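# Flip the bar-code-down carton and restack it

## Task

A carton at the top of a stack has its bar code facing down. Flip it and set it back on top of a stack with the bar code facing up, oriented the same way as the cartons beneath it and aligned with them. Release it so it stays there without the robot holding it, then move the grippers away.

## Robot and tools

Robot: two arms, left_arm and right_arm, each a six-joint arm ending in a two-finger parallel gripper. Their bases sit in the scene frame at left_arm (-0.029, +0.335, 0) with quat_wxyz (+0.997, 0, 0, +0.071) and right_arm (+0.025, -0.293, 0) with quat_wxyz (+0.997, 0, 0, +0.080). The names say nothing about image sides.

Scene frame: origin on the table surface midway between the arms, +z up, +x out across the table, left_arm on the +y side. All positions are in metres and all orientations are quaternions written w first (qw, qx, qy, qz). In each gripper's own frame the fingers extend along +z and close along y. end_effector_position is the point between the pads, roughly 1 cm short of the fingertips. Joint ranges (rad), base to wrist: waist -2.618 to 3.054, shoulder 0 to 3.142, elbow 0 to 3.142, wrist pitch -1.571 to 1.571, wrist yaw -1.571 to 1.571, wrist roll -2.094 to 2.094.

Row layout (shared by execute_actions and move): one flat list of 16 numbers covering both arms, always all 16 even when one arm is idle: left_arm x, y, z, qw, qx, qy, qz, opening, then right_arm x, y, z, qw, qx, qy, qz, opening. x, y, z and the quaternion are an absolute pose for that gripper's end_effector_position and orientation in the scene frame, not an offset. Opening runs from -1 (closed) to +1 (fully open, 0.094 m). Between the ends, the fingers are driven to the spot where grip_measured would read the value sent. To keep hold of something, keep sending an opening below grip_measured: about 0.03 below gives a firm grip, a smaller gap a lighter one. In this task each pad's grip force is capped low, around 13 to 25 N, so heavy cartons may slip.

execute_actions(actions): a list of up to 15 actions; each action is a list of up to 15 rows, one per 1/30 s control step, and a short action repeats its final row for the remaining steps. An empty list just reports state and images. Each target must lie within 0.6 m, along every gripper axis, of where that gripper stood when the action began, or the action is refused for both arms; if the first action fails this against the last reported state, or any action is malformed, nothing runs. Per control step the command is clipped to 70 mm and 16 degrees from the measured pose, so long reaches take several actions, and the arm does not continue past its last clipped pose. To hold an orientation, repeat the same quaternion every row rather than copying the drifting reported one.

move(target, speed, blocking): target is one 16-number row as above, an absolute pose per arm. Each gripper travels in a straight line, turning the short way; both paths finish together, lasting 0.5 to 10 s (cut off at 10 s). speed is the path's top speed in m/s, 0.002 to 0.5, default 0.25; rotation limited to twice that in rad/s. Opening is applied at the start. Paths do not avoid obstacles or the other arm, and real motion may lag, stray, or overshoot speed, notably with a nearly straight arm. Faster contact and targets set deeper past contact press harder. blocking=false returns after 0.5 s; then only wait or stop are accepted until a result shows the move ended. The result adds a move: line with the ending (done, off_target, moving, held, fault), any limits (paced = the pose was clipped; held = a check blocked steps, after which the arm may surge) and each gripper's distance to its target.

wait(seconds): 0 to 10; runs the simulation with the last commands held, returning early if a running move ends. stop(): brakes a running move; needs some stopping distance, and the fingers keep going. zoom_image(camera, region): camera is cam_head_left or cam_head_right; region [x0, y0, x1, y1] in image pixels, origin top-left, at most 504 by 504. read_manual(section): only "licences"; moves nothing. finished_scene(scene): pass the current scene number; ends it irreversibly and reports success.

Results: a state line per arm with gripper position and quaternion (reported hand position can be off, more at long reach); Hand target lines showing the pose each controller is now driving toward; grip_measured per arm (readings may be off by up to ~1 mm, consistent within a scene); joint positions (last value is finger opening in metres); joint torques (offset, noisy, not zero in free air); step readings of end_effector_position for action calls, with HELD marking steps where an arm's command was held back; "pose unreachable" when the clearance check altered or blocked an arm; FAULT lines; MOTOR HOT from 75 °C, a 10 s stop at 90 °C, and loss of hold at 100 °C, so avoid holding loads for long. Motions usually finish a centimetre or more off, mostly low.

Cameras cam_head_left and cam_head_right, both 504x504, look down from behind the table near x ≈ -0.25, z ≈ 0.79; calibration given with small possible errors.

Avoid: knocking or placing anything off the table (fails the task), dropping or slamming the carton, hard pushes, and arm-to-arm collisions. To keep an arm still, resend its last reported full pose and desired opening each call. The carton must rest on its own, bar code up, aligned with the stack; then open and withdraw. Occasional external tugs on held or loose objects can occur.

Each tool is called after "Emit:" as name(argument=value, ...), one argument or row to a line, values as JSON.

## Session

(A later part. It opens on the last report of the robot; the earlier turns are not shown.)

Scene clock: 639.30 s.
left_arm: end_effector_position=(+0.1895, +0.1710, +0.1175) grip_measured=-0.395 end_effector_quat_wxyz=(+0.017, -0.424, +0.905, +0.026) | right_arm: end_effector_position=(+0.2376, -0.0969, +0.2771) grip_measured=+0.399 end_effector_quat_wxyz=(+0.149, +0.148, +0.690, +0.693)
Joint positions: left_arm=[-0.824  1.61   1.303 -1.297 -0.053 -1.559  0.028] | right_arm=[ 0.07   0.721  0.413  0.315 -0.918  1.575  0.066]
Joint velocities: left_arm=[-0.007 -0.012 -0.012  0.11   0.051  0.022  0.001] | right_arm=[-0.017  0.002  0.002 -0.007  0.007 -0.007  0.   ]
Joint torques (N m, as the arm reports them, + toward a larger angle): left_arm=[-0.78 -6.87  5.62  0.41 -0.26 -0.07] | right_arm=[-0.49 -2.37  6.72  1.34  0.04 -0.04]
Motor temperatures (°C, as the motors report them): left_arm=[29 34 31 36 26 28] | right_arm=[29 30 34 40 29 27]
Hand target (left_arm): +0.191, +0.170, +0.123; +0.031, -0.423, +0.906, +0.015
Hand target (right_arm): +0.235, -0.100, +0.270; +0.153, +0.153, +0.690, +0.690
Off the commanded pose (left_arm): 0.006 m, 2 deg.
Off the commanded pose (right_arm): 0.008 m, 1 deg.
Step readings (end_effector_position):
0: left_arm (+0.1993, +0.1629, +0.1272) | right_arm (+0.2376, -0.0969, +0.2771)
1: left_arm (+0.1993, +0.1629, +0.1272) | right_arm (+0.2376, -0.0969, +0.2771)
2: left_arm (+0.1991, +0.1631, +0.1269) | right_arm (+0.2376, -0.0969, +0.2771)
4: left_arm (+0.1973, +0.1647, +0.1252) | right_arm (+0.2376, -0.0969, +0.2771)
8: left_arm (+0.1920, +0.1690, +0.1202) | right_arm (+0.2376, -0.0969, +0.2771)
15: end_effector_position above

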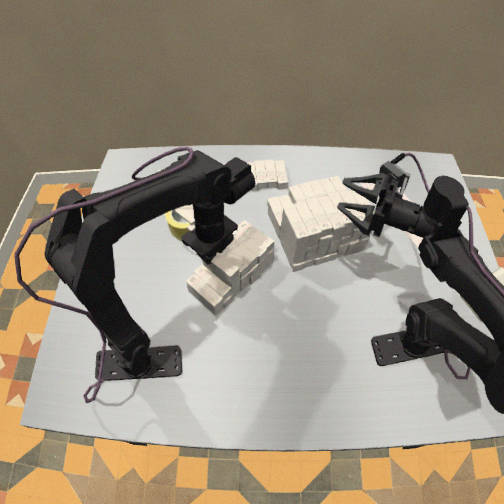

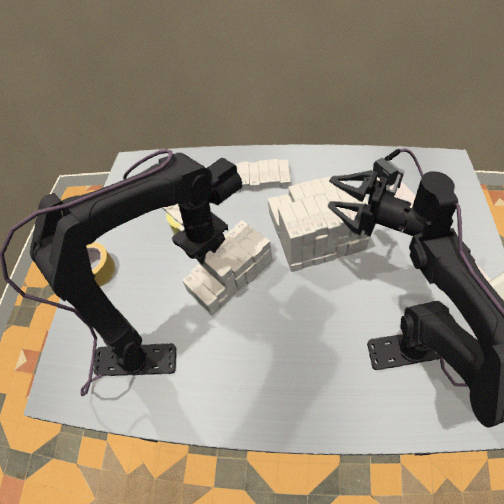

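Emit:
execute_actions(
  actions=[
    [[0.1917, 0.1701, 0.123, 0.0333, -0.4223, 0.9057, 0.0135, -0.5, 0.235, -0.10, 0.27, 0.153, 0.153, 0.690, 0.690, 0.4],[0.1926, 0.1698, 0.123, 0.035, -0.4223, 0.9056, 0.0123, -0.5, 0.235, -0.10, 0.27, 0.153, 0.153, 0.690, 0.690, 0.4],[0.1936, 0.1696, 0.123, 0.0368, -0.4223, 0.9056, 0.0112, -0.5, 0.235, -0.10, 0.27, 0.153, 0.153, 0.690, 0.690, 0.4],[0.1945, 0.1693, 0.123, 0.0385, -0.4223, 0.9056, 0.01, -0.5, 0.235, -0.10, 0.27, 0.153, 0.153, 0.690, 0.690, 0.4],[0.1954, 0.169, 0.123, 0.0402, -0.4223, 0.9055, 0.0088, -0.5, 0.235, -0.10, 0.27, 0.153, 0.153, 0.690, 0.690, 0.4]],
  ],
)

Emit:
zoom_image(
  camera="cam_head_left",
  region=[200, 245, 250, 295],
)

Emit:
zoom_image(
  camera="cam_head_right",
  region=[192, 245, 242, 295],
)

Scene clock: 670.47 s.
left_arm: end_effector_position=(+0.1932, +0.1705, +0.1175) grip_measured=-0.395 end_effector_quat_wxyz=(+0.024, -0.424, +0.905, +0.023) | right_arm: end_effector_position=(+0.2376, -0.0969, +0.2771) grip_measured=+0.399 end_effector_quat_wxyz=(+0.149, +0.148, +0.690, +0.693)
Joint positions: left_arm=[-0.824  1.61   1.303 -1.284 -0.064 -1.559  0.028] | right_arm=[ 0.07   0.721  0.413  0.315 -0.918  1.575  0.066]
Joint velocities: left_arm=[-0.007 -0.002  0.012 -0.066 -0.022 -0.022  0.   ] | right_arm=[-0.007  0.002 -0.002  0.007  0.037 -0.022 -0.001]
Joint torques (N m, as the arm reports them, + toward a larger angle): left_arm=[-0.84 -6.87  5.41  0.46 -0.32 -0.04] | right_arm=[-0.4  -2.25  6.69  1.35  0.1  -0.02]
Motor temperatures (°C, as the motors report them): left_arm=[29 34 31 36 26 28] | right_arm=[29 29 34 41 29 27]
Hand target (left_arm): +0.195, +0.169, +0.123; +0.040, -0.422, +0.906, +0.009
Hand target (right_arm): +0.235, -0.100, +0.270; +0.153, +0.153, +0.690, +0.690
Off the commanded pose (left_arm): 0.006 m, 2 deg.
Off the commanded pose (right_arm): 0.008 m, 1 deg.
Step readings (end_effector_position):
0: left_arm (+0.1895, +0.1710, +0.1175) | right_arm (+0.2376, -0.0969, +0.2771)
1: left_arm (+0.1895, +0.1711, +0.1175) | right_arm (+0.2376, -0.0969, +0.2771)
2: left_arm (+0.1897, +0.1711, +0.1175) | right_arm (+0.2376, -0.0969, +0.2771)
4: left_arm (+0.1903, +0.1711, +0.1175) | right_arm (+0.2376, -0.0969, +0.2771)
8: left_arm (+0.1921, +0.1707, +0.1175) | right_arm (+0.2376, -0.0969, +0.2771)
15: end_effector_position above

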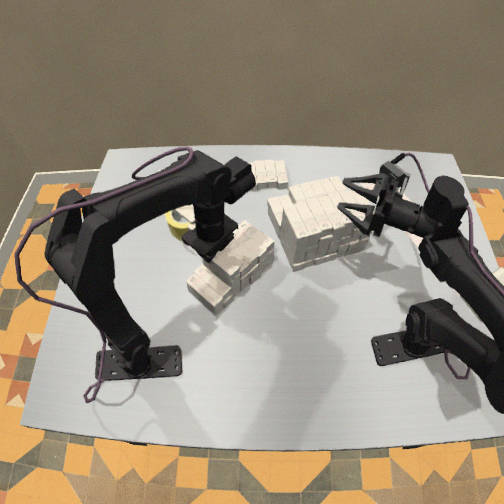

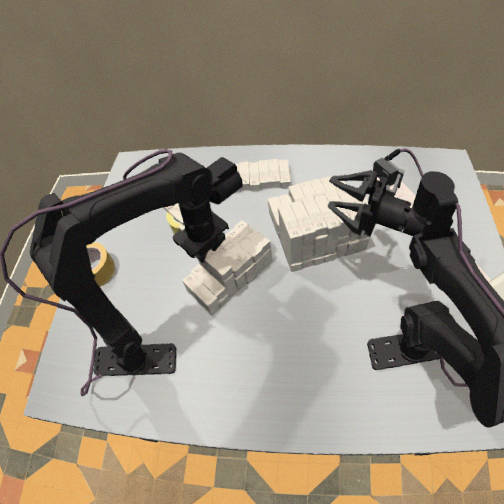

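Region (200, 245, 250, 295) of cam_head_left's 504x504 image, scaled by 10.080, with more detail than that image has.

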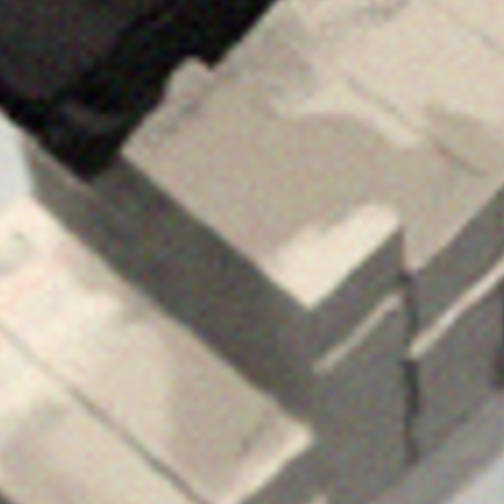

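Region (192, 245, 242, 295) of cam_head_right's 504x504 image, scaled by 10.080, with more detail than that image has.

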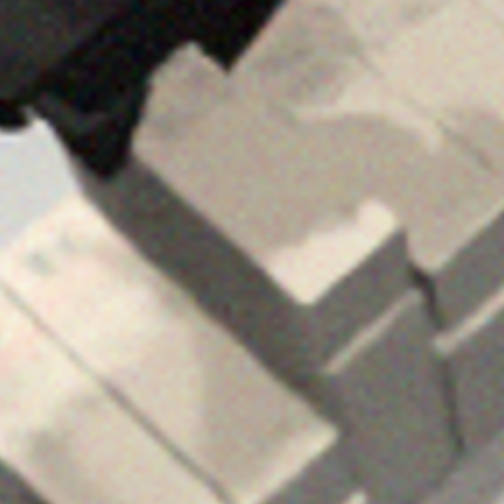

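Emit:
execute_actions(
  actions=[
    [[0.1958, 0.1687, 0.1227, 0.0407, -0.4223, 0.9055, 0.0079, -0.5, 0.235, -0.10, 0.27, 0.153, 0.153, 0.690, 0.690, 0.4],[0.1962, 0.1684, 0.1224, 0.0411, -0.4223, 0.9055, 0.007, -0.5, 0.235, -0.10, 0.27, 0.153, 0.153, 0.690, 0.690, 0.4],[0.1962, 0.1684, 0.122, 0.0411, -0.4223, 0.9055, 0.007, -0.5, 0.235, -0.10, 0.27, 0.153, 0.153, 0.690, 0.690, 0.4],[0.1962, 0.1684, 0.1216, 0.0411, -0.4223, 0.9055, 0.007, -0.5, 0.235, -0.10, 0.27, 0.153, 0.153, 0.690, 0.690, 0.4],[0.1962, 0.1684, 0.1212, 0.0411, -0.4223, 0.9055, 0.007, -0.5, 0.235, -0.10, 0.27, 0.153, 0.153, 0.690, 0.690, 0.4],[0.1962, 0.1684, 0.1208, 0.0411, -0.4223, 0.9055, 0.007, -0.5, 0.235, -0.10, 0.27, 0.153, 0.153, 0.690, 0.690, 0.4],[0.1962, 0.1684, 0.1204, 0.0411, -0.4223, 0.9055, 0.007, -0.5, 0.235, -0.10, 0.27, 0.153, 0.153, 0.690, 0.690, 0.4],[0.1962, 0.1684, 0.12, 0.0411, -0.4223, 0.9055, 0.007, -0.5, 0.235, -0.10, 0.27, 0.153, 0.153, 0.690, 0.690, 0.4],[0.1962, 0.1684, 0.1196, 0.0411, -0.4223, 0.9055, 0.007, -0.5, 0.235, -0.10, 0.27, 0.153, 0.153, 0.690, 0.690, 0.4],[0.1962, 0.1684, 0.1193, 0.0411, -0.4223, 0.9055, 0.007, -0.5, 0.235, -0.10, 0.27, 0.153, 0.153, 0.690, 0.690, 0.4],[0.1962, 0.1684, 0.119, 0.0411, -0.4223, 0.9055, 0.007, -0.5, 0.235, -0.10, 0.27, 0.153, 0.153, 0.690, 0.690, 0.4]],
  ],
)

Emit:
zoom_image(
  camera="cam_head_left",
  region=[200, 245, 250, 295],
)

Emit:
zoom_image(
  camera="cam_head_right",
  region=[192, 245, 242, 295],
)

Scene clock: 690.30 s.
left_arm: end_effector_position=(+0.1934, +0.1703, +0.1137) grip_measured=-0.395 end_effector_quat_wxyz=(+0.025, -0.424, +0.905, +0.022) | right_arm: end_effector_position=(+0.2376, -0.0969, +0.2771) grip_measured=+0.399 end_effector_quat_wxyz=(+0.149, +0.148, +0.690, +0.693)
Joint positions: left_arm=[-0.824  1.61   1.287 -1.266 -0.064 -1.559  0.028] | right_arm=[ 0.07   0.721  0.413  0.315 -0.918  1.575  0.066]
Joint velocities: left_arm=[ 0.007  0.002 -0.002  0.007 -0.066 -0.022 -0.001] | right_arm=[-0.012 -0.007  0.002 -0.051 -0.022 -0.037 -0.001]
Joint torques (N m, as the arm reports them, + toward a larger angle): left_arm=[-0.83 -6.72  5.36  0.49 -0.28 -0.05] | right_arm=[-0.47 -2.18  6.68  1.32  0.11 -0.03]
Motor temperatures (°C, as the motors report them): left_arm=[29 34 31 35 26 28] | right_arm=[29 29 34 41 29 27]
Hand target (left_arm): +0.196, +0.168, +0.119; +0.041, -0.422, +0.906, +0.007
Hand target (right_arm): +0.235, -0.100, +0.270; +0.153, +0.153, +0.690, +0.690
Off the commanded pose (left_arm): 0.006 m, 3 deg.
Off the commanded pose (right_arm): 0.008 m, 1 deg.
Step readings (end_effector_position):
0: left_arm (+0.1934, +0.1703, +0.1175) | right_arm (+0.2376, -0.0969, +0.2771)
1: left_arm (+0.1934, +0.1703, +0.1175) | right_arm (+0.2376, -0.0969, +0.2771)
2: left_arm (+0.1936, +0.1702, +0.1175) | right_arm (+0.2376, -0.0969, +0.2771)
4: left_arm (+0.1941, +0.1698, +0.1175) | right_arm (+0.2376, -0.0969, +0.2771)
8: left_arm (+0.1947, +0.1693, +0.1166) | right_arm (+0.2376, -0.0969, +0.2771)
15: end_effector_position above

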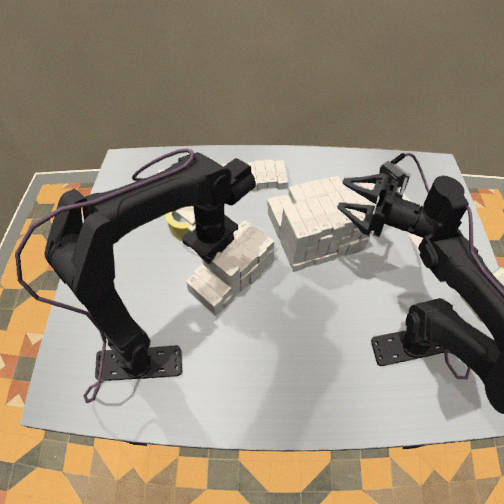

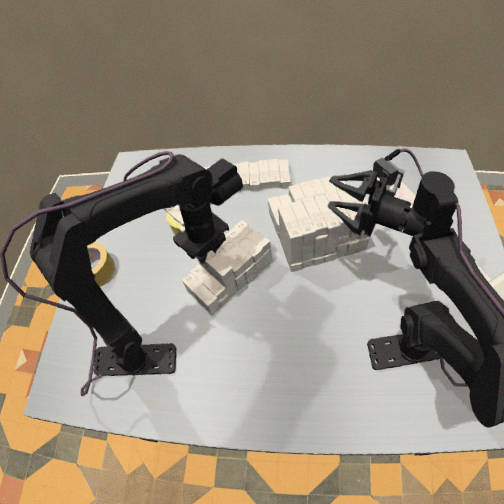

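Region (200, 245, 250, 295) of cam_head_left's 504x504 image, scaled by 10.080, with more detail than that image has.

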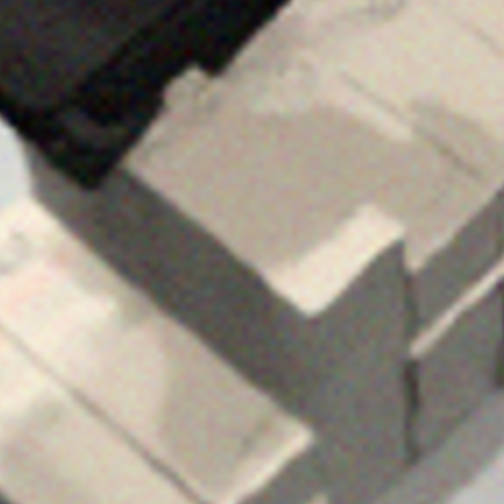

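Region (192, 245, 242, 295) of cam_head_right's 504x504 image, scaled by 10.080, with more detail than that image has.

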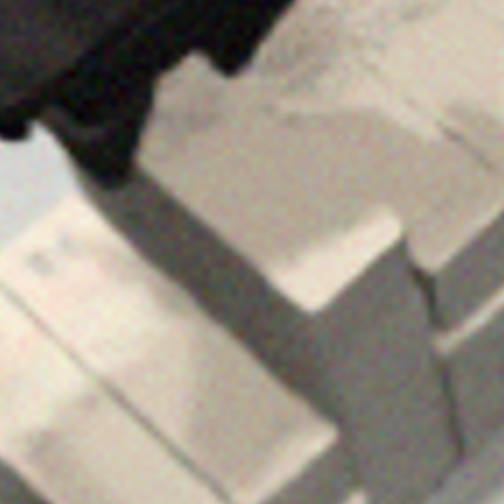

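Emit:
execute_actions(
  actions=[],
)

Scene clock: 710.87 s.
left_arm: end_effector_position=(+0.1941, +0.1698, +0.1137) grip_measured=-0.395 end_effector_quat_wxyz=(+0.026, -0.424, +0.905, +0.020) | right_arm: end_effector_position=(+0.2376, -0.0969, +0.2771) grip_measured=+0.399 end_effector_quat_wxyz=(+0.149, +0.148, +0.690, +0.693)
Joint positions: left_arm=[-0.824  1.61   1.287 -1.263 -0.064 -1.559  0.028] | right_arm=[ 0.07   0.721  0.413  0.315 -0.918  1.575  0.066]
Joint velocities: left_arm=[ 0.002 -0.002  0.002  0.051 -0.022 -0.007 -0.001] | right_arm=[-0.007  0.007 -0.017  0.037  0.066 -0.051 -0.001]
Joint torques (N m, as the arm reports them, + toward a larger angle): left_arm=[-0.85 -6.77  5.39  0.51 -0.27 -0.05] | right_arm=[-0.54 -2.21  6.58  1.35  0.04  0.  ]
Motor temperatures (°C, as the motors report them): left_arm=[29 34 31 35 26 28] | right_arm=[29 29 34 41 29 27]
Hand target (left_arm): +0.196, +0.168, +0.119; +0.041, -0.422, +0.906, +0.007
Hand target (right_arm): +0.235, -0.100, +0.270; +0.153, +0.153, +0.690, +0.690
Off the commanded pose (left_arm): 0.006 m, 2 deg.
Off the commanded pose (right_arm): 0.008 m, 1 deg.

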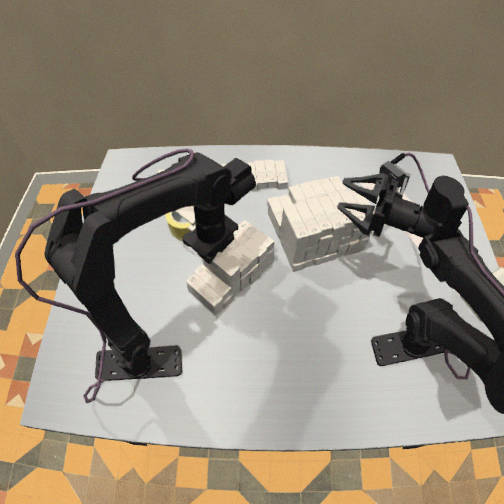

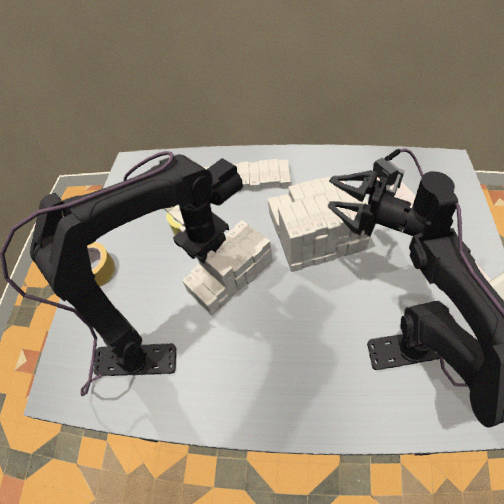

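Emit:
zoom_image(
  camera="cam_head_right",
  region=[170, 220, 280, 320],
)

Region (170, 220, 280, 320) of cam_head_right's 504x504 image, scaled by 4.582, with more detail than that image has; it fills the top 458 rows of this view, and the rest is white.

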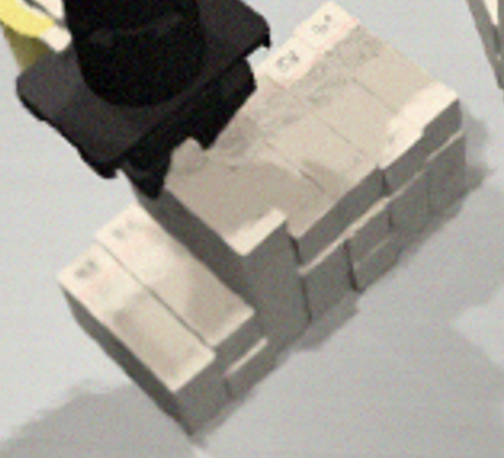

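Emit:
execute_actions(
  actions=[
    [[0.1962,0.1684,0.1188,0.0411,-0.4223,0.9055,0.007,-0.5,0.235,-0.10,0.27,0.153,0.153,0.690,0.690,0.4],[0.1962,0.1684,0.1186,0.0411,-0.4223,0.9055,0.007,-0.5,0.235,-0.10,0.27,0.153,0.153,0.690,0.690,0.4],[0.1963,0.1684,0.1184,0.0412,-0.4223,0.9055,0.0068,-0.5,0.235,-0.10,0.27,0.153,0.153,0.690,0.690,0.4],[0.1963,0.1683,0.1182,0.0412,-0.4223,0.9055,0.0067,-0.5,0.235,-0.10,0.27,0.153,0.153,0.690,0.690,0.4],[0.1964,0.1683,0.118,0.0413,-0.4223,0.9055,0.0066,-0.5,0.235,-0.10,0.27,0.153,0.153,0.690,0.690,0.4],[0.1964,0.1683,0.1178,0.0413,-0.4223,0.9055,0.0065,-0.5,0.235,-0.10,0.27,0.153,0.153,0.690,0.690,0.4],[0.1965,0.1682,0.1176,0.0414,-0.4223,0.9055,0.0064,-0.5,0.235,-0.10,0.27,0.153,0.153,0.690,0.690,0.4],[0.1965,0.1682,0.1174,0.0414,-0.4223,0.9055,0.0063,-0.5,0.235,-0.10,0.27,0.153,0.153,0.690,0.690,0.4],[0.1966,0.1682,0.1172,0.0415,-0.4223,0.9055,0.0062,-0.5,0.235,-0.10,0.27,0.153,0.153,0.690,0.690,0.4],[0.1966,0.1681,0.117,0.0415,-0.4223,0.9055,0.006,-0.5,0.235,-0.10,0.27,0.153,0.153,0.690,0.690,0.4]],
  ],
)

Scene clock: 723.90 s.
left_arm: end_effector_position=(+0.1958, +0.1684, +0.1137) grip_measured=-0.395 end_effector_quat_wxyz=(+0.028, -0.424, +0.905, +0.016) | right_arm: end_effector_position=(+0.2376, -0.0969, +0.2771) grip_measured=+0.399 end_effector_quat_wxyz=(+0.149, +0.148, +0.690, +0.693)
Joint positions: left_arm=[-0.824  1.61   1.287 -1.254 -0.064 -1.559  0.028] | right_arm=[ 0.07   0.721  0.413  0.315 -0.918  1.575  0.066]
Joint velocities: left_arm=[ 0.002  0.007 -0.017 -0.066 -0.007 -0.051  0.   ] | right_arm=[-0.012 -0.012 -0.017 -0.022  0.022 -0.066 -0.001]
Joint torques (N m, as the arm reports them, + toward a larger angle): left_arm=[-0.81 -6.79  4.73  0.5  -0.27 -0.06] | right_arm=[-0.46 -2.38  6.78  1.39  0.09 -0.04]
Motor temperatures (°C, as the motors report them): left_arm=[29 35 31 35 26 28] | right_arm=[29 29 34 41 29 27]
Hand target (left_arm): +0.197, +0.168, +0.117; +0.041, -0.422, +0.906, +0.006
Hand target (right_arm): +0.235, -0.100, +0.270; +0.153, +0.153, +0.690, +0.690
Off the commanded pose (left_arm): 0.003 m, 2 deg.
Off the commanded pose (right_arm): 0.008 m, 1 deg.
Step readings (end_effector_position):
0: left_arm (+0.1941, +0.1698, +0.1137) | right_arm (+0.2376, -0.0969, +0.2771)
1: left_arm (+0.1941, +0.1698, +0.1137) | right_arm (+0.2376, -0.0969, +0.2771)
2: left_arm (+0.1941, +0.1698, +0.1137) | right_arm (+0.2376, -0.0969, +0.2771)
4: left_arm (+0.1943, +0.1696, +0.1137) | right_arm (+0.2376, -0.0969, +0.2771)
8: left_arm (+0.1948, +0.1692, +0.1137) | right_arm (+0.2376, -0.0969, +0.2771)
15: end_effector_position above

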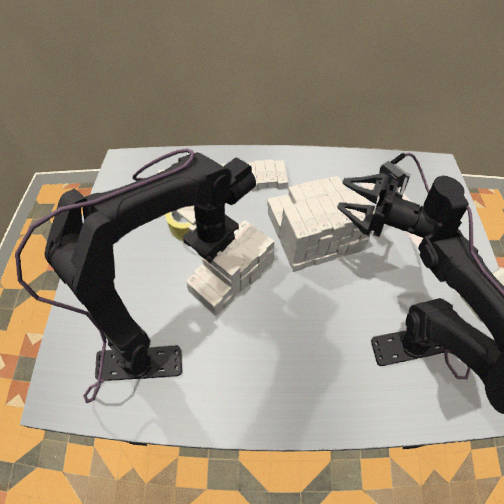

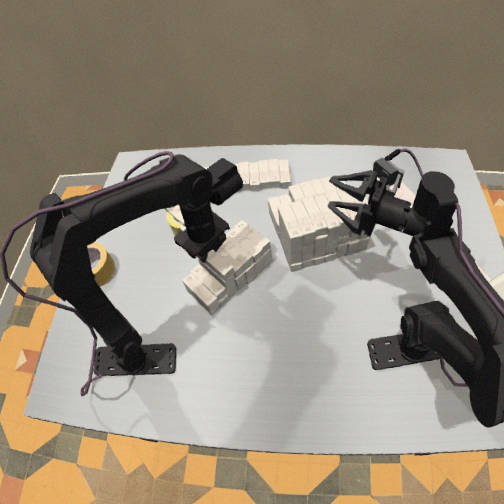

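Emit:
zoom_image(
  camera="cam_head_left",
  region=[200, 245, 250, 295],
)

Emit:
zoom_image(
  camera="cam_head_right",
  region=[192, 245, 242, 295],
)

Region (200, 245, 250, 295) of cam_head_left's 504x504 image, scaled by 10.080, with more detail than that image has.

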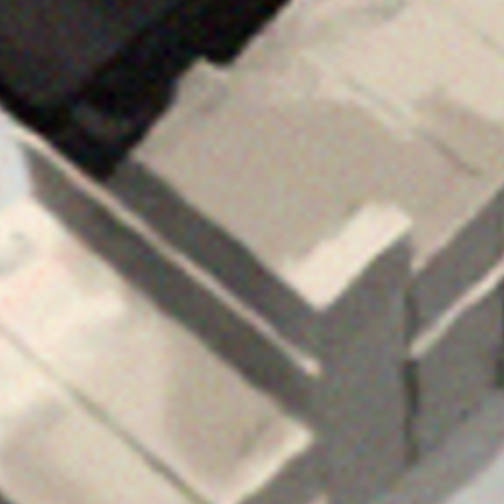

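Region (192, 245, 242, 295) of cam_head_right's 504x504 image, scaled by 10.080, with more detail than that image has.

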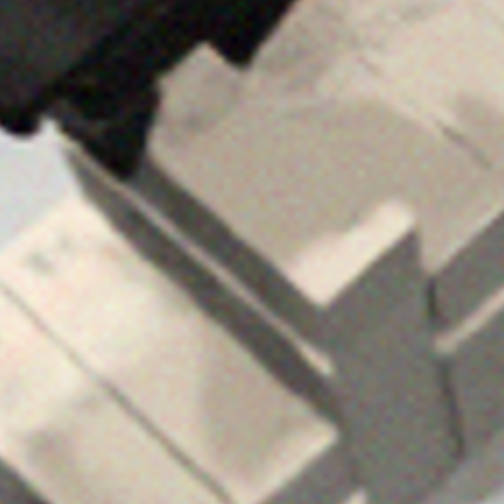

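Emit:
execute_actions(
  actions=[
    [[0.1963,0.1684,0.1172,0.0411,-0.4223,0.9055,0.0068,-0.5,0.235,-0.10,0.27,0.153,0.153,0.690,0.690,0.4],[0.1959,0.1687,0.1174,0.0407,-0.4223,0.9055,0.0076,-0.5,0.235,-0.10,0.27,0.153,0.153,0.690,0.690,0.4],[0.1956,0.1689,0.1176,0.0403,-0.4223,0.9055,0.0085,-0.5,0.235,-0.10,0.27,0.153,0.153,0.690,0.690,0.4],[0.1952,0.1692,0.1178,0.0399,-0.4223,0.9055,0.0093,-0.5,0.235,-0.10,0.27,0.153,0.153,0.690,0.690,0.4],[0.1949,0.1695,0.118,0.0395,-0.4223,0.9055,0.0101,-0.5,0.235,-0.10,0.27,0.153,0.153,0.690,0.690,0.4],[0.1945,0.1698,0.118,0.0392,-0.4223,0.9055,0.0109,-0.5,0.235,-0.10,0.27,0.153,0.153,0.690,0.690,0.4],[0.1942,0.1701,0.118,0.0388,-0.4223,0.9055,0.0117,-0.5,0.235,-0.10,0.27,0.153,0.153,0.690,0.690,0.4],[0.1938,0.1703,0.118,0.0384,-0.4223,0.9055,0.0126,-0.5,0.235,-0.10,0.27,0.153,0.153,0.690,0.690,0.4],[0.1935,0.1706,0.118,0.038,-0.4223,0.9055,0.0134,-0.5,0.235,-0.10,0.27,0.153,0.153,0.690,0.690,0.4],[0.1931,0.1709,0.118,0.0376,-0.4223,0.9055,0.0142,-0.5,0.235,-0.10,0.27,0.153,0.153,0.690,0.690,0.4]],
  ],
)

Scene clock: 768.60 s.
left_arm: end_effector_position=(+0.1960, +0.1682, +0.1137) grip_measured=-0.395 end_effector_quat_wxyz=(+0.028, -0.424, +0.905, +0.016) | right_arm: end_effector_position=(+0.2376, -0.0969, +0.2771) grip_measured=+0.399 end_effector_quat_wxyz=(+0.149, +0.148, +0.690, +0.693)
Joint positions: left_arm=[-0.824  1.61   1.287 -1.253 -0.064 -1.559  0.028] | right_arm=[ 0.07   0.721  0.413  0.315 -0.918  1.575  0.066]
Joint velocities: left_arm=[ 0.002  0.032 -0.002 -0.022  0.007 -0.037 -0.   ] | right_arm=[-0.007  0.007 -0.012 -0.051  0.066  0.007 -0.001]
Joint torques (N m, as the arm reports them, + toward a larger angle): left_arm=[-0.8  -6.83  5.1   0.3  -0.26 -0.05] | right_arm=[-0.45 -2.14  6.62  1.37  0.07 -0.05]
Motor temperatures (°C, as the motors report them): left_arm=[29 35 30 34 26 28] | right_arm=[29 29 34 41 29 27]
Hand target (left_arm): +0.193, +0.171, +0.118; +0.037, -0.422, +0.906, +0.014
Hand target (right_arm): +0.235, -0.100, +0.270; +0.153, +0.153, +0.690, +0.690
Off the commanded pose (left_arm): 0.006 m, 1 deg.
Off the commanded pose (right_arm): 0.008 m, 1 deg.
Step readings (end_effector_position):
0: left_arm (+0.1960, +0.1682, +0.1137) | right_arm (+0.2376, -0.0969, +0.2771)
1: left_arm (+0.1960, +0.1682, +0.1137) | right_arm (+0.2376, -0.0969, +0.2771)
2: left_arm (+0.1960, +0.1682, +0.1137) | right_arm (+0.2376, -0.0969, +0.2771)
4: left_arm (+0.1960, +0.1682, +0.1137) | right_arm (+0.2376, -0.0969, +0.2771)
8: left_arm (+0.1960, +0.1682, +0.1137) | right_arm (+0.2376, -0.0969, +0.2771)
15: end_effector_position above

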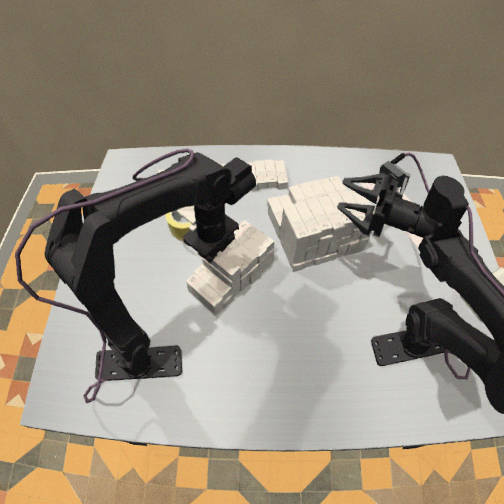

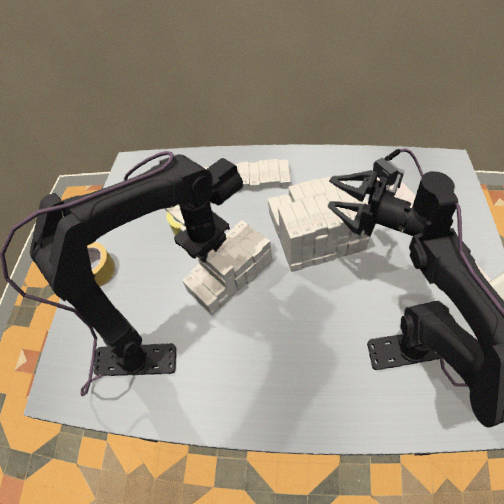

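Emit:
execute_actions(
  actions=[
    [[0.1928,0.1712,0.118,0.0372,-0.4223,0.9055,0.015,-0.5,0.235,-0.10,0.27,0.153,0.153,0.690,0.690,0.4],[0.1924,0.1715,0.118,0.0368,-0.4223,0.9055,0.0158,-0.5,0.235,-0.10,0.27,0.153,0.153,0.690,0.690,0.4],[0.1921,0.1717,0.118,0.0364,-0.4223,0.9055,0.0166,-0.5,0.235,-0.10,0.27,0.153,0.153,0.690,0.690,0.4],[0.1917,0.172,0.118,0.036,-0.4223,0.9055,0.0174,-0.5,0.235,-0.10,0.27,0.153,0.153,0.690,0.690,0.4],[0.1914,0.1723,0.118,0.0357,-0.4223,0.9055,0.0182,-0.5,0.235,-0.10,0.27,0.153,0.153,0.690,0.690,0.4],[0.191,0.1726,0.118,0.0353,-0.4223,0.9055,0.019,-0.5,0.235,-0.10,0.27,0.153,0.153,0.690,0.690,0.4],[0.1907,0.1729,0.118,0.0349,-0.4223,0.9055,0.0198,-0.5,0.235,-0.10,0.27,0.153,0.153,0.690,0.690,0.4],[0.1903,0.1731,0.1181,0.0345,-0.4223,0.9055,0.0206,-0.5,0.235,-0.10,0.27,0.153,0.153,0.690,0.690,0.4],[0.19,0.1734,0.1181,0.0341,-0.4223,0.9055,0.0214,-0.5,0.235,-0.10,0.27,0.153,0.153,0.690,0.690,0.4]],
  ],
)

Scene clock: 784.47 s.
left_arm: end_effector_position=(+0.1960, +0.1682, +0.1137) grip_measured=-0.395 end_effector_quat_wxyz=(+0.028, -0.424, +0.905, +0.016) | right_arm: end_effector_position=(+0.2377, -0.0969, +0.2771) grip_measured=+0.399 end_effector_quat_wxyz=(+0.150, +0.148, +0.690, +0.693)
Joint positions: left_arm=[-0.824  1.61   1.287 -1.253 -0.064 -1.559  0.028] | right_arm=[ 0.07   0.721  0.413  0.315 -0.917  1.575  0.066]
Joint velocities: left_arm=[ 0.012 -0.017 -0.007 -0.007 -0.022 -0.007 -0.   ] | right_arm=[ 0.002 -0.002 -0.002 -0.022 -0.007 -0.066 -0.   ]
Joint torques (N m, as the arm reports them, + toward a larger angle): left_arm=[-0.86 -6.8   5.06  0.13 -0.24 -0.06] | right_arm=[-0.55 -2.11  6.67  1.37  0.07  0.02]
Motor temperatures (°C, as the motors report them): left_arm=[29 35 30 34 26 28] | right_arm=[29 29 34 41 29 27]
Hand target (left_arm): +0.190, +0.173, +0.118; +0.034, -0.422, +0.906, +0.021
Hand target (right_arm): +0.235, -0.100, +0.270; +0.153, +0.153, +0.690, +0.690
Off the commanded pose (left_arm): 0.009 m, 1 deg.
Off the commanded pose (right_arm): 0.008 m, 1 deg.
Step readings (end_effector_position):
0: left_arm (+0.1960, +0.1682, +0.1137) | right_arm (+0.2377, -0.0969, +0.2771)
1: left_arm (+0.1960, +0.1682, +0.1137) | right_arm (+0.2377, -0.0969, +0.2771)
2: left_arm (+0.1960, +0.1682, +0.1137) | right_arm (+0.2377, -0.0969, +0.2771)
4: left_arm (+0.1960, +0.1682, +0.1137) | right_arm (+0.2377, -0.0969, +0.2771)
8: left_arm (+0.1960, +0.1682, +0.1137) | right_arm (+0.2377, -0.0969, +0.2771)
15: end_effector_position above

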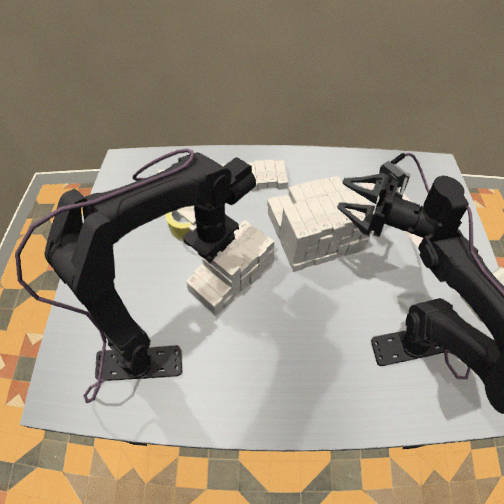

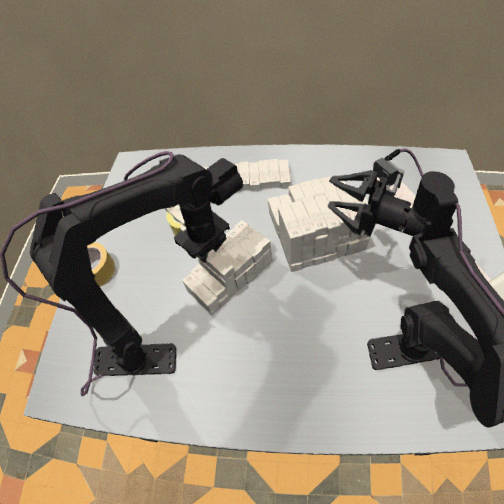

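Emit:
execute_actions(
  actions=[
    [[0.1897,0.1737,0.1181,0.0337,-0.4223,0.9055,0.0221,-0.5,0.235,-0.10,0.27,0.153,0.153,0.690,0.690,0.4],[0.1894,0.1739,0.1181,0.0334,-0.4223,0.9055,0.0228,-0.5,0.235,-0.10,0.27,0.153,0.153,0.690,0.690,0.4],[0.1891,0.1742,0.1181,0.033,-0.4223,0.9055,0.0235,-0.5,0.235,-0.10,0.27,0.153,0.153,0.690,0.690,0.4],[0.1888,0.1744,0.1182,0.0327,-0.4223,0.9055,0.0242,-0.5,0.235,-0.10,0.27,0.153,0.153,0.690,0.690,0.4],[0.1885,0.1747,0.1182,0.0324,-0.4223,0.9055,0.0249,-0.5,0.235,-0.10,0.27,0.153,0.153,0.690,0.690,0.4],[0.1882,0.1749,0.1182,0.032,-0.4223,0.9055,0.0256,-0.5,0.235,-0.10,0.27,0.153,0.153,0.690,0.690,0.4],[0.1879,0.1752,0.1182,0.0317,-0.4223,0.9055,0.0263,-0.5,0.235,-0.10,0.27,0.153,0.153,0.690,0.690,0.4],[0.1877,0.1753,0.1182,0.0315,-0.4223,0.9055,0.0268,-0.5,0.235,-0.10,0.27,0.153,0.153,0.690,0.690,0.4]],
  ],
)

Scene clock: 795.50 s.
left_arm: end_effector_position=(+0.1945, +0.1695, +0.1137) grip_measured=-0.395 end_effector_quat_wxyz=(+0.026, -0.424, +0.905, +0.020) | right_arm: end_effector_position=(+0.2377, -0.0969, +0.2771) grip_measured=+0.399 end_effector_quat_wxyz=(+0.150, +0.148, +0.690, +0.693)
Joint positions: left_arm=[-0.824  1.61   1.287 -1.261 -0.064 -1.559  0.028] | right_arm=[ 0.07   0.721  0.413  0.315 -0.917  1.575  0.066]
Joint velocities: left_arm=[-0.007  0.022 -0.012 -0.037  0.007 -0.007 -0.001] | right_arm=[-0.012 -0.007 -0.012  0.007 -0.037  0.081 -0.   ]
Joint torques (N m, as the arm reports them, + toward a larger angle): left_arm=[-0.78 -6.77  5.08  0.1  -0.26 -0.05] | right_arm=[-0.41 -2.46  6.44  1.43  0.06 -0.01]
Motor temperatures (°C, as the motors report them): left_arm=[29 35 30 33 26 28] | right_arm=[29 29 34 41 29 27]
Hand target (left_arm): +0.188, +0.175, +0.118; +0.031, -0.422, +0.906, +0.027
Hand target (right_arm): +0.235, -0.100, +0.270; +0.153, +0.153, +0.690, +0.690
Off the commanded pose (left_arm): 0.010 m, 1 deg.
Off the commanded pose (right_arm): 0.008 m, 1 deg.
Step readings (end_effector_position):
0: left_arm (+0.1960, +0.1682, +0.1137) | right_arm (+0.2377, -0.0969, +0.2771)
1: left_arm (+0.1960, +0.1682, +0.1137) | right_arm (+0.2377, -0.0969, +0.2771)
2: left_arm (+0.1960, +0.1682, +0.1137) | right_arm (+0.2377, -0.0969, +0.2771)
4: left_arm (+0.1959, +0.1683, +0.1137) | right_arm (+0.2377, -0.0969, +0.2771)
8: left_arm (+0.1952, +0.1689, +0.1137) | right_arm (+0.2377, -0.0969, +0.2771)
15: end_effector_position above

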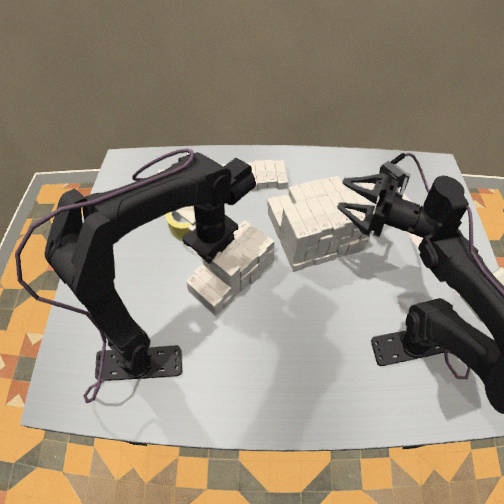

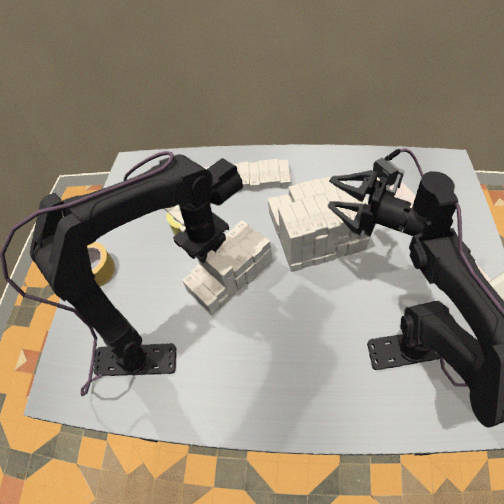

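Emit:
execute_actions(
  actions=[],
)

Emit:
zoom_image(
  camera="cam_head_left",
  region=[200, 245, 250, 295],
)

Emit:
zoom_image(
  camera="cam_head_right",
  region=[192, 245, 242, 295],
)

Scene clock: 804.83 s.
left_arm: end_effector_position=(+0.1943, +0.1696, +0.1137) grip_measured=-0.395 end_effector_quat_wxyz=(+0.026, -0.424, +0.905, +0.020) | right_arm: end_effector_position=(+0.2377, -0.0969, +0.2771) grip_measured=+0.399 end_effector_quat_wxyz=(+0.150, +0.148, +0.690, +0.693)
Joint positions: left_arm=[-0.824  1.61   1.287 -1.262 -0.064 -1.559  0.028] | right_arm=[ 0.07   0.721  0.413  0.315 -0.917  1.575  0.066]
Joint velocities: left_arm=[-0.017 -0.027  0.007 -0.022  0.051 -0.007 -0.001] | right_arm=[-0.002 -0.002  0.017  0.007 -0.051  0.007 -0.001]
Joint torques (N m, as the arm reports them, + toward a larger angle): left_arm=[-0.8  -6.77  5.07  0.08 -0.28 -0.05] | right_arm=[-0.52 -2.13  6.49  1.37  0.04 -0.05]
Motor temperatures (°C, as the motors report them): left_arm=[29 35 30 33 26 28] | right_arm=[29 29 34 41 29 27]
Hand target (left_arm): +0.188, +0.175, +0.118; +0.031, -0.422, +0.906, +0.027
Hand target (right_arm): +0.235, -0.100, +0.270; +0.153, +0.153, +0.690, +0.690
Off the commanded pose (left_arm): 0.010 m, 1 deg.
Off the commanded pose (right_arm): 0.008 m, 1 deg.

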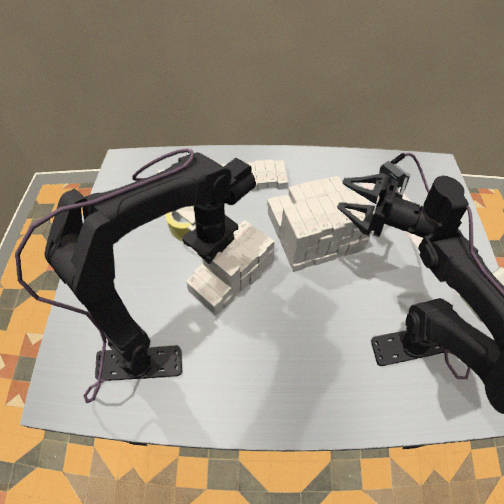

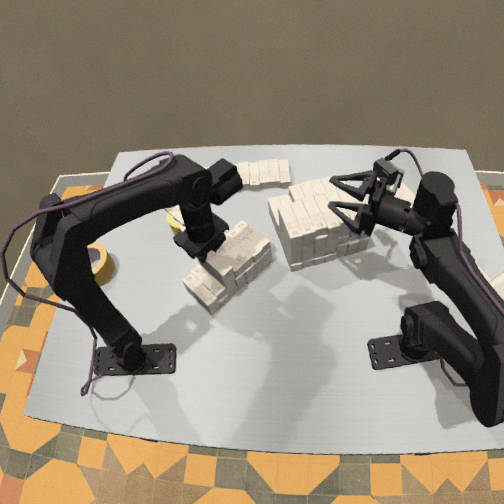

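Region (200, 245, 250, 295) of cam_head_left's 504x504 image, scaled by 10.080, with more detail than that image has.

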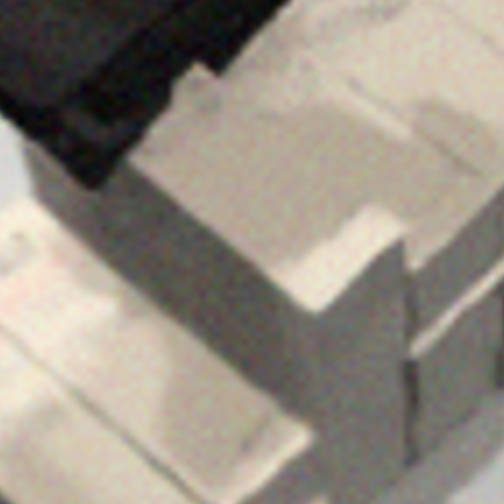

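Region (192, 245, 242, 295) of cam_head_right's 504x504 image, scaled by 10.080, with more detail than that image has.

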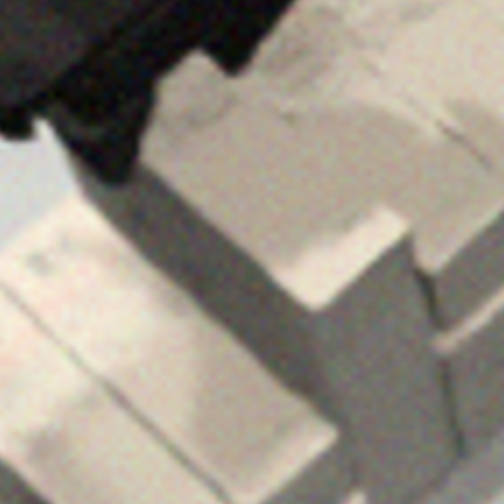

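Emit:
execute_actions(
  actions=[
    [[0.189,0.1743,0.1182,0.033,-0.4223,0.9055,0.0238,-0.45,0.235,-0.10,0.27,0.153,0.153,0.690,0.690,0.4],[0.1903,0.1732,0.1181,0.0345,-0.4223,0.9055,0.0208,-0.42,0.235,-0.10,0.27,0.153,0.153,0.690,0.690,0.4],[0.1916,0.1721,0.118,0.0359,-0.4223,0.9055,0.0178,-0.40,0.235,-0.10,0.27,0.153,0.153,0.690,0.690,0.4],[0.1916,0.1721,0.118,0.0359,-0.4223,0.9055,0.0178,-0.385,0.235,-0.10,0.27,0.153,0.153,0.690,0.690,0.4],[0.1916,0.1721,0.118,0.0359,-0.4223,0.9055,0.0178,-0.37,0.235,-0.10,0.27,0.153,0.153,0.690,0.690,0.4],[0.1916,0.1721,0.118,0.0359,-0.4223,0.9055,0.0178,-0.35,0.235,-0.10,0.27,0.153,0.153,0.690,0.690,0.4],[0.1916,0.1721,0.118,0.0359,-0.4223,0.9055,0.0178,-0.30,0.235,-0.10,0.27,0.153,0.153,0.690,0.690,0.4],[0.1916,0.1721,0.118,0.0359,-0.4223,0.9055,0.0178,-0.22,0.235,-0.10,0.27,0.153,0.153,0.690,0.690,0.4],[0.1916,0.1721,0.118,0.0359,-0.4223,0.9055,0.0178,-0.14,0.235,-0.10,0.27,0.153,0.153,0.690,0.690,0.4],[0.1916,0.1721,0.118,0.0359,-0.4223,0.9055,0.0178,-0.06,0.235,-0.10,0.27,0.153,0.153,0.690,0.690,0.4],[0.1916,0.1721,0.119,0.0359,-0.4223,0.9055,0.0178,0.02,0.235,-0.10,0.27,0.153,0.153,0.690,0.690,0.4],[0.1916,0.1721,0.12,0.0359,-0.4223,0.9055,0.0178,0.1,0.235,-0.10,0.27,0.153,0.153,0.690,0.690,0.4],[0.1916,0.1721,0.121,0.0359,-0.4223,0.9055,0.0178,0.18,0.235,-0.10,0.27,0.153,0.153,0.690,0.690,0.4],[0.1916,0.1721,0.122,0.0359,-0.4223,0.9055,0.0178,0.25,0.235,-0.10,0.27,0.153,0.153,0.690,0.690,0.4]],
    [[0.1916,0.1721,0.125,0.0359,-0.4223,0.9055,0.0178,0.25,0.235,-0.10,0.27,0.153,0.153,0.690,0.690,0.4],[0.1916,0.1721,0.128,0.0359,-0.4223,0.9055,0.0178,0.25,0.235,-0.10,0.27,0.153,0.153,0.690,0.690,0.4],[0.1916,0.1721,0.131,0.0359,-0.4223,0.9055,0.0178,0.25,0.235,-0.10,0.27,0.153,0.153,0.690,0.690,0.4],[0.1916,0.1721,0.135,0.0359,-0.4223,0.9055,0.0178,0.25,0.235,-0.10,0.27,0.153,0.153,0.690,0.690,0.4],[0.1916,0.1721,0.139,0.0359,-0.4223,0.9055,0.0178,0.25,0.235,-0.10,0.27,0.153,0.153,0.690,0.690,0.4],[0.1916,0.1721,0.143,0.0359,-0.4223,0.9055,0.0178,0.25,0.235,-0.10,0.27,0.153,0.153,0.690,0.690,0.4],[0.1916,0.1721,0.147,0.0359,-0.4223,0.9055,0.0178,0.25,0.235,-0.10,0.27,0.153,0.153,0.690,0.690,0.4],[0.1916,0.1721,0.151,0.0359,-0.4223,0.9055,0.0178,0.25,0.235,-0.10,0.27,0.153,0.153,0.690,0.690,0.4],[0.1916,0.1721,0.155,0.0359,-0.4223,0.9055,0.0178,0.25,0.235,-0.10,0.27,0.153,0.153,0.690,0.690,0.4],[0.1916,0.1721,0.159,0.0359,-0.4223,0.9055,0.0178,0.25,0.235,-0.10,0.27,0.153,0.153,0.690,0.690,0.4],[0.1916,0.1721,0.163,0.0359,-0.4223,0.9055,0.0178,0.25,0.235,-0.10,0.27,0.153,0.153,0.690,0.690,0.4],[0.1916,0.1721,0.167,0.0359,-0.4223,0.9055,0.0178,0.25,0.235,-0.10,0.27,0.153,0.153,0.690,0.690,0.4],[0.1916,0.1721,0.17,0.0359,-0.4223,0.9055,0.0178,0.25,0.235,-0.10,0.27,0.153,0.153,0.690,0.690,0.4],[0.1916,0.1721,0.172,0.0359,-0.4223,0.9055,0.0178,0.25,0.235,-0.10,0.27,0.153,0.153,0.690,0.690,0.4],[0.1916,0.1721,0.174,0.0359,-0.4223,0.9055,0.0178,0.25,0.235,-0.10,0.27,0.153,0.153,0.690,0.690,0.4]],
  ],
)

Scene clock: 839.87 s.
left_arm: end_effector_position=(+0.1993, +0.1656, +0.1564) grip_measured=+0.249 end_effector_quat_wxyz=(+0.032, -0.425, +0.905, +0.008) | right_arm: end_effector_position=(+0.2377, -0.0969, +0.2771) grip_measured=+0.399 end_effector_quat_wxyz=(+0.150, +0.148, +0.690, +0.693)
Joint positions: left_arm=[-0.824  1.61   1.457 -1.405 -0.064 -1.56   0.059] | right_arm=[ 0.07   0.721  0.413  0.315 -0.917  1.575  0.066]
Joint velocities: left_arm=[ 0.002  0.002  0.369 -0.344 -0.007 -0.081 -0.   ] | right_arm=[-0.022  0.017 -0.012 -0.007 -0.11  -0.022 -0.   ]
Joint torques (N m, as the arm reports them, + toward a larger angle): left_arm=[-0.8  -6.73  7.84  0.14 -0.31 -0.04] | right_arm=[-0.49 -2.34  6.65  1.35  0.06 -0.04]
Motor temperatures (°C, as the motors report them): left_arm=[29 35 30 33 26 28] | right_arm=[29 29 34 41 29 27]
Hand target (left_arm): +0.191, +0.173, +0.173; +0.036, -0.422, +0.906, +0.016
Hand target (right_arm): +0.235, -0.100, +0.270; +0.153, +0.153, +0.690, +0.690
Off the commanded pose (left_arm): 0.020 m, 1 deg.
Off the commanded pose (right_arm): 0.008 m, 1 deg.
Step readings (end_effector_position; steps 1 to 15: 1st action; 16 to 30: 2nd action):
0: left_arm (+0.1943, +0.1696, +0.1137) | right_arm (+0.2377, -0.0969, +0.2771)
1: left_arm (+0.1943, +0.1696, +0.1137) | right_arm (+0.2377, -0.0969, +0.2771)
2: left_arm (+0.1943, +0.1696, +0.1137) | right_arm (+0.2377, -0.0969, +0.2771)
4: left_arm (+0.1943, +0.1696, +0.1137) | right_arm (+0.2377, -0.0969, +0.2771)
8: left_arm (+0.1943, +0.1696, +0.1137) | right_arm (+0.2377, -0.0969, +0.2771)
15: left_arm (+0.1943, +0.1696, +0.1137) | right_arm (+0.2377, -0.0969, +0.2771)
16: left_arm (+0.1942, +0.1697, +0.1137) | right_arm (+0.2377, -0.0969, +0.2771)
17: left_arm (+0.1938, +0.1700, +0.1137) | right_arm (+0.2377, -0.0969, +0.2771)
19: left_arm (+0.1926, +0.1710, +0.1151) | right_arm (+0.2377, -0.0969, +0.2771)
23: left_arm (+0.1944, +0.1696, +0.1274) | right_arm (+0.2377, -0.0969, +0.2771)
30: end_effector_position above

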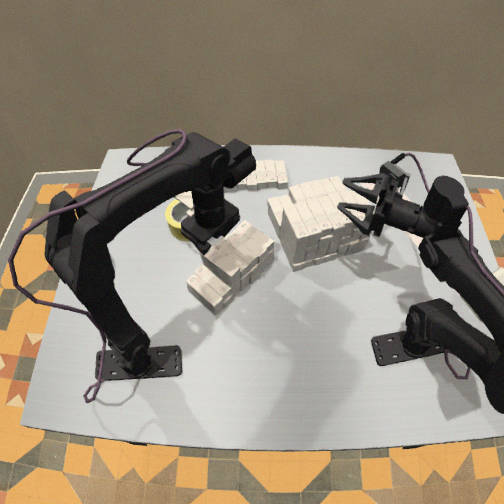

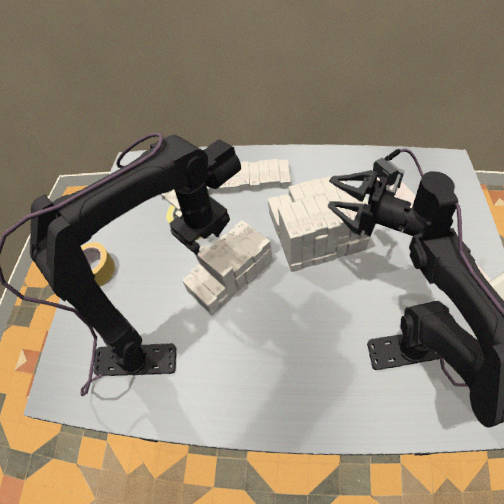

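Emit:
move(
  target=[0.245,0.32,0.18,0.03,-0.678,0.734,0.03,0.25,0.2377,-0.0969,0.2771,0.150,0.148,0.690,0.693,0.4],
  speed=0.4,
)

Emit:
zoom_image(
  camera="cam_head_left",
  region=[180, 215, 290, 320],
)

Emit:
zoom_image(
  camera="cam_head_right",
  region=[175, 215, 285, 320],
)

Scene clock: 859.50 s.
left_arm: end_effector_position=(+0.2463, +0.3156, +0.1747) grip_measured=+0.249 end_effector_quat_wxyz=(+0.030, -0.674, +0.738, +0.022) | right_arm: end_effector_position=(+0.2377, -0.0969, +0.2771) grip_measured=+0.399 end_effector_quat_wxyz=(+0.149, +0.149, +0.690, +0.693)
Joint positions: left_arm=[-0.265  1.593  1.513 -1.485 -0.073 -1.604  0.059] | right_arm=[ 0.07   0.721  0.413  0.315 -0.917  1.578  0.066]
Joint velocities: left_arm=[ 0.007 -0.017 -0.002  0.022 -0.022 -0.007 -0.   ] | right_arm=[ 0.002 -0.012 -0.002 -0.007 -0.051 -0.007  0.   ]
Joint torques (N m, as the arm reports them, + toward a larger angle): left_arm=[ 0.44 -4.92  8.18  0.12 -0.21 -0.06] | right_arm=[-0.07  0.19  9.1   1.45  0.   -0.02]
Motor temperatures (°C, as the motors report them): left_arm=[29 35 31 33 26 28] | right_arm=[29 29 34 41 29 27]
Hand target (left_arm): +0.245, +0.319, +0.180; +0.032, -0.678, +0.734, +0.027
Hand target (right_arm): +0.238, -0.097, +0.277; +0.150, +0.148, +0.690, +0.693
Off the commanded pose (left_arm): 0.007 m, 1 deg.
Off the commanded pose (right_arm): 0.000 m, 0 deg.
move: done

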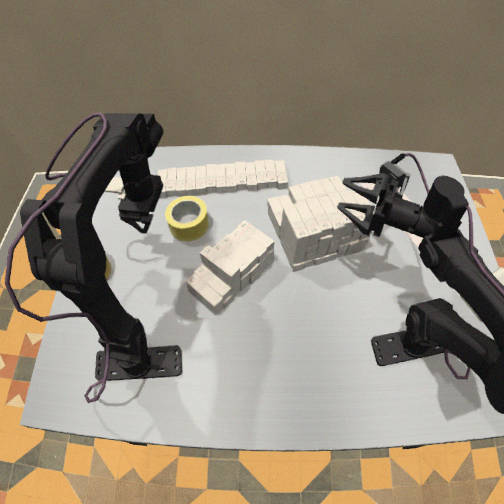

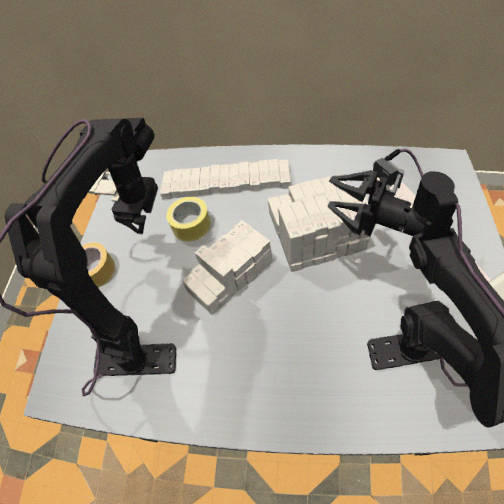

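Region (180, 215, 290, 320) of cam_head_left's 504x504 image, scaled by 4.582, with more detail than that image has; it fills the top 481 rows of this view, and the rest is white.

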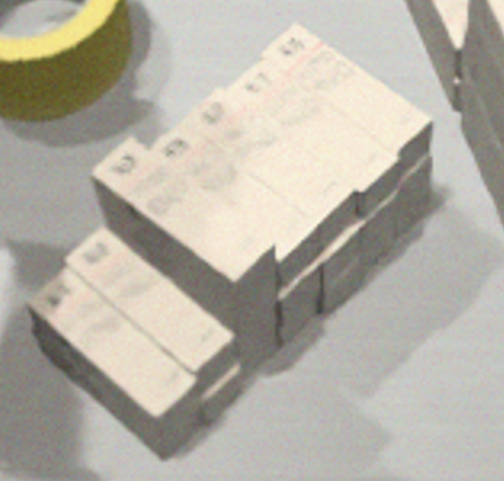

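Region (175, 215, 285, 320) of cam_head_right's 504x504 image, scaled by 4.582, with more detail than that image has; it fills the top 481 rows of this view, and the rest is white.

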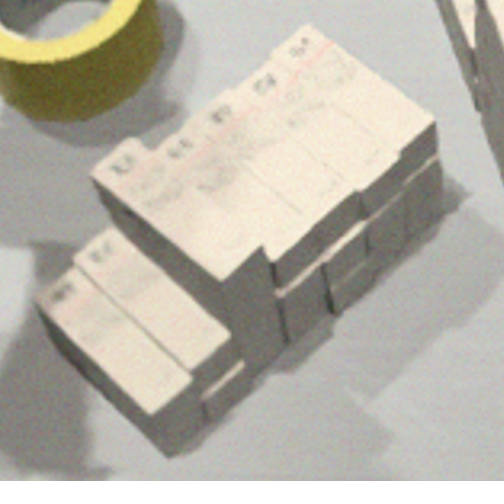

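The carton is on its stack with the bar code up, facing the same way as its neighbours and flush with the cartons below. Both arms are clear.

Emit:
finished_scene(
  scene=1,
)

The scene is finished: the task was done.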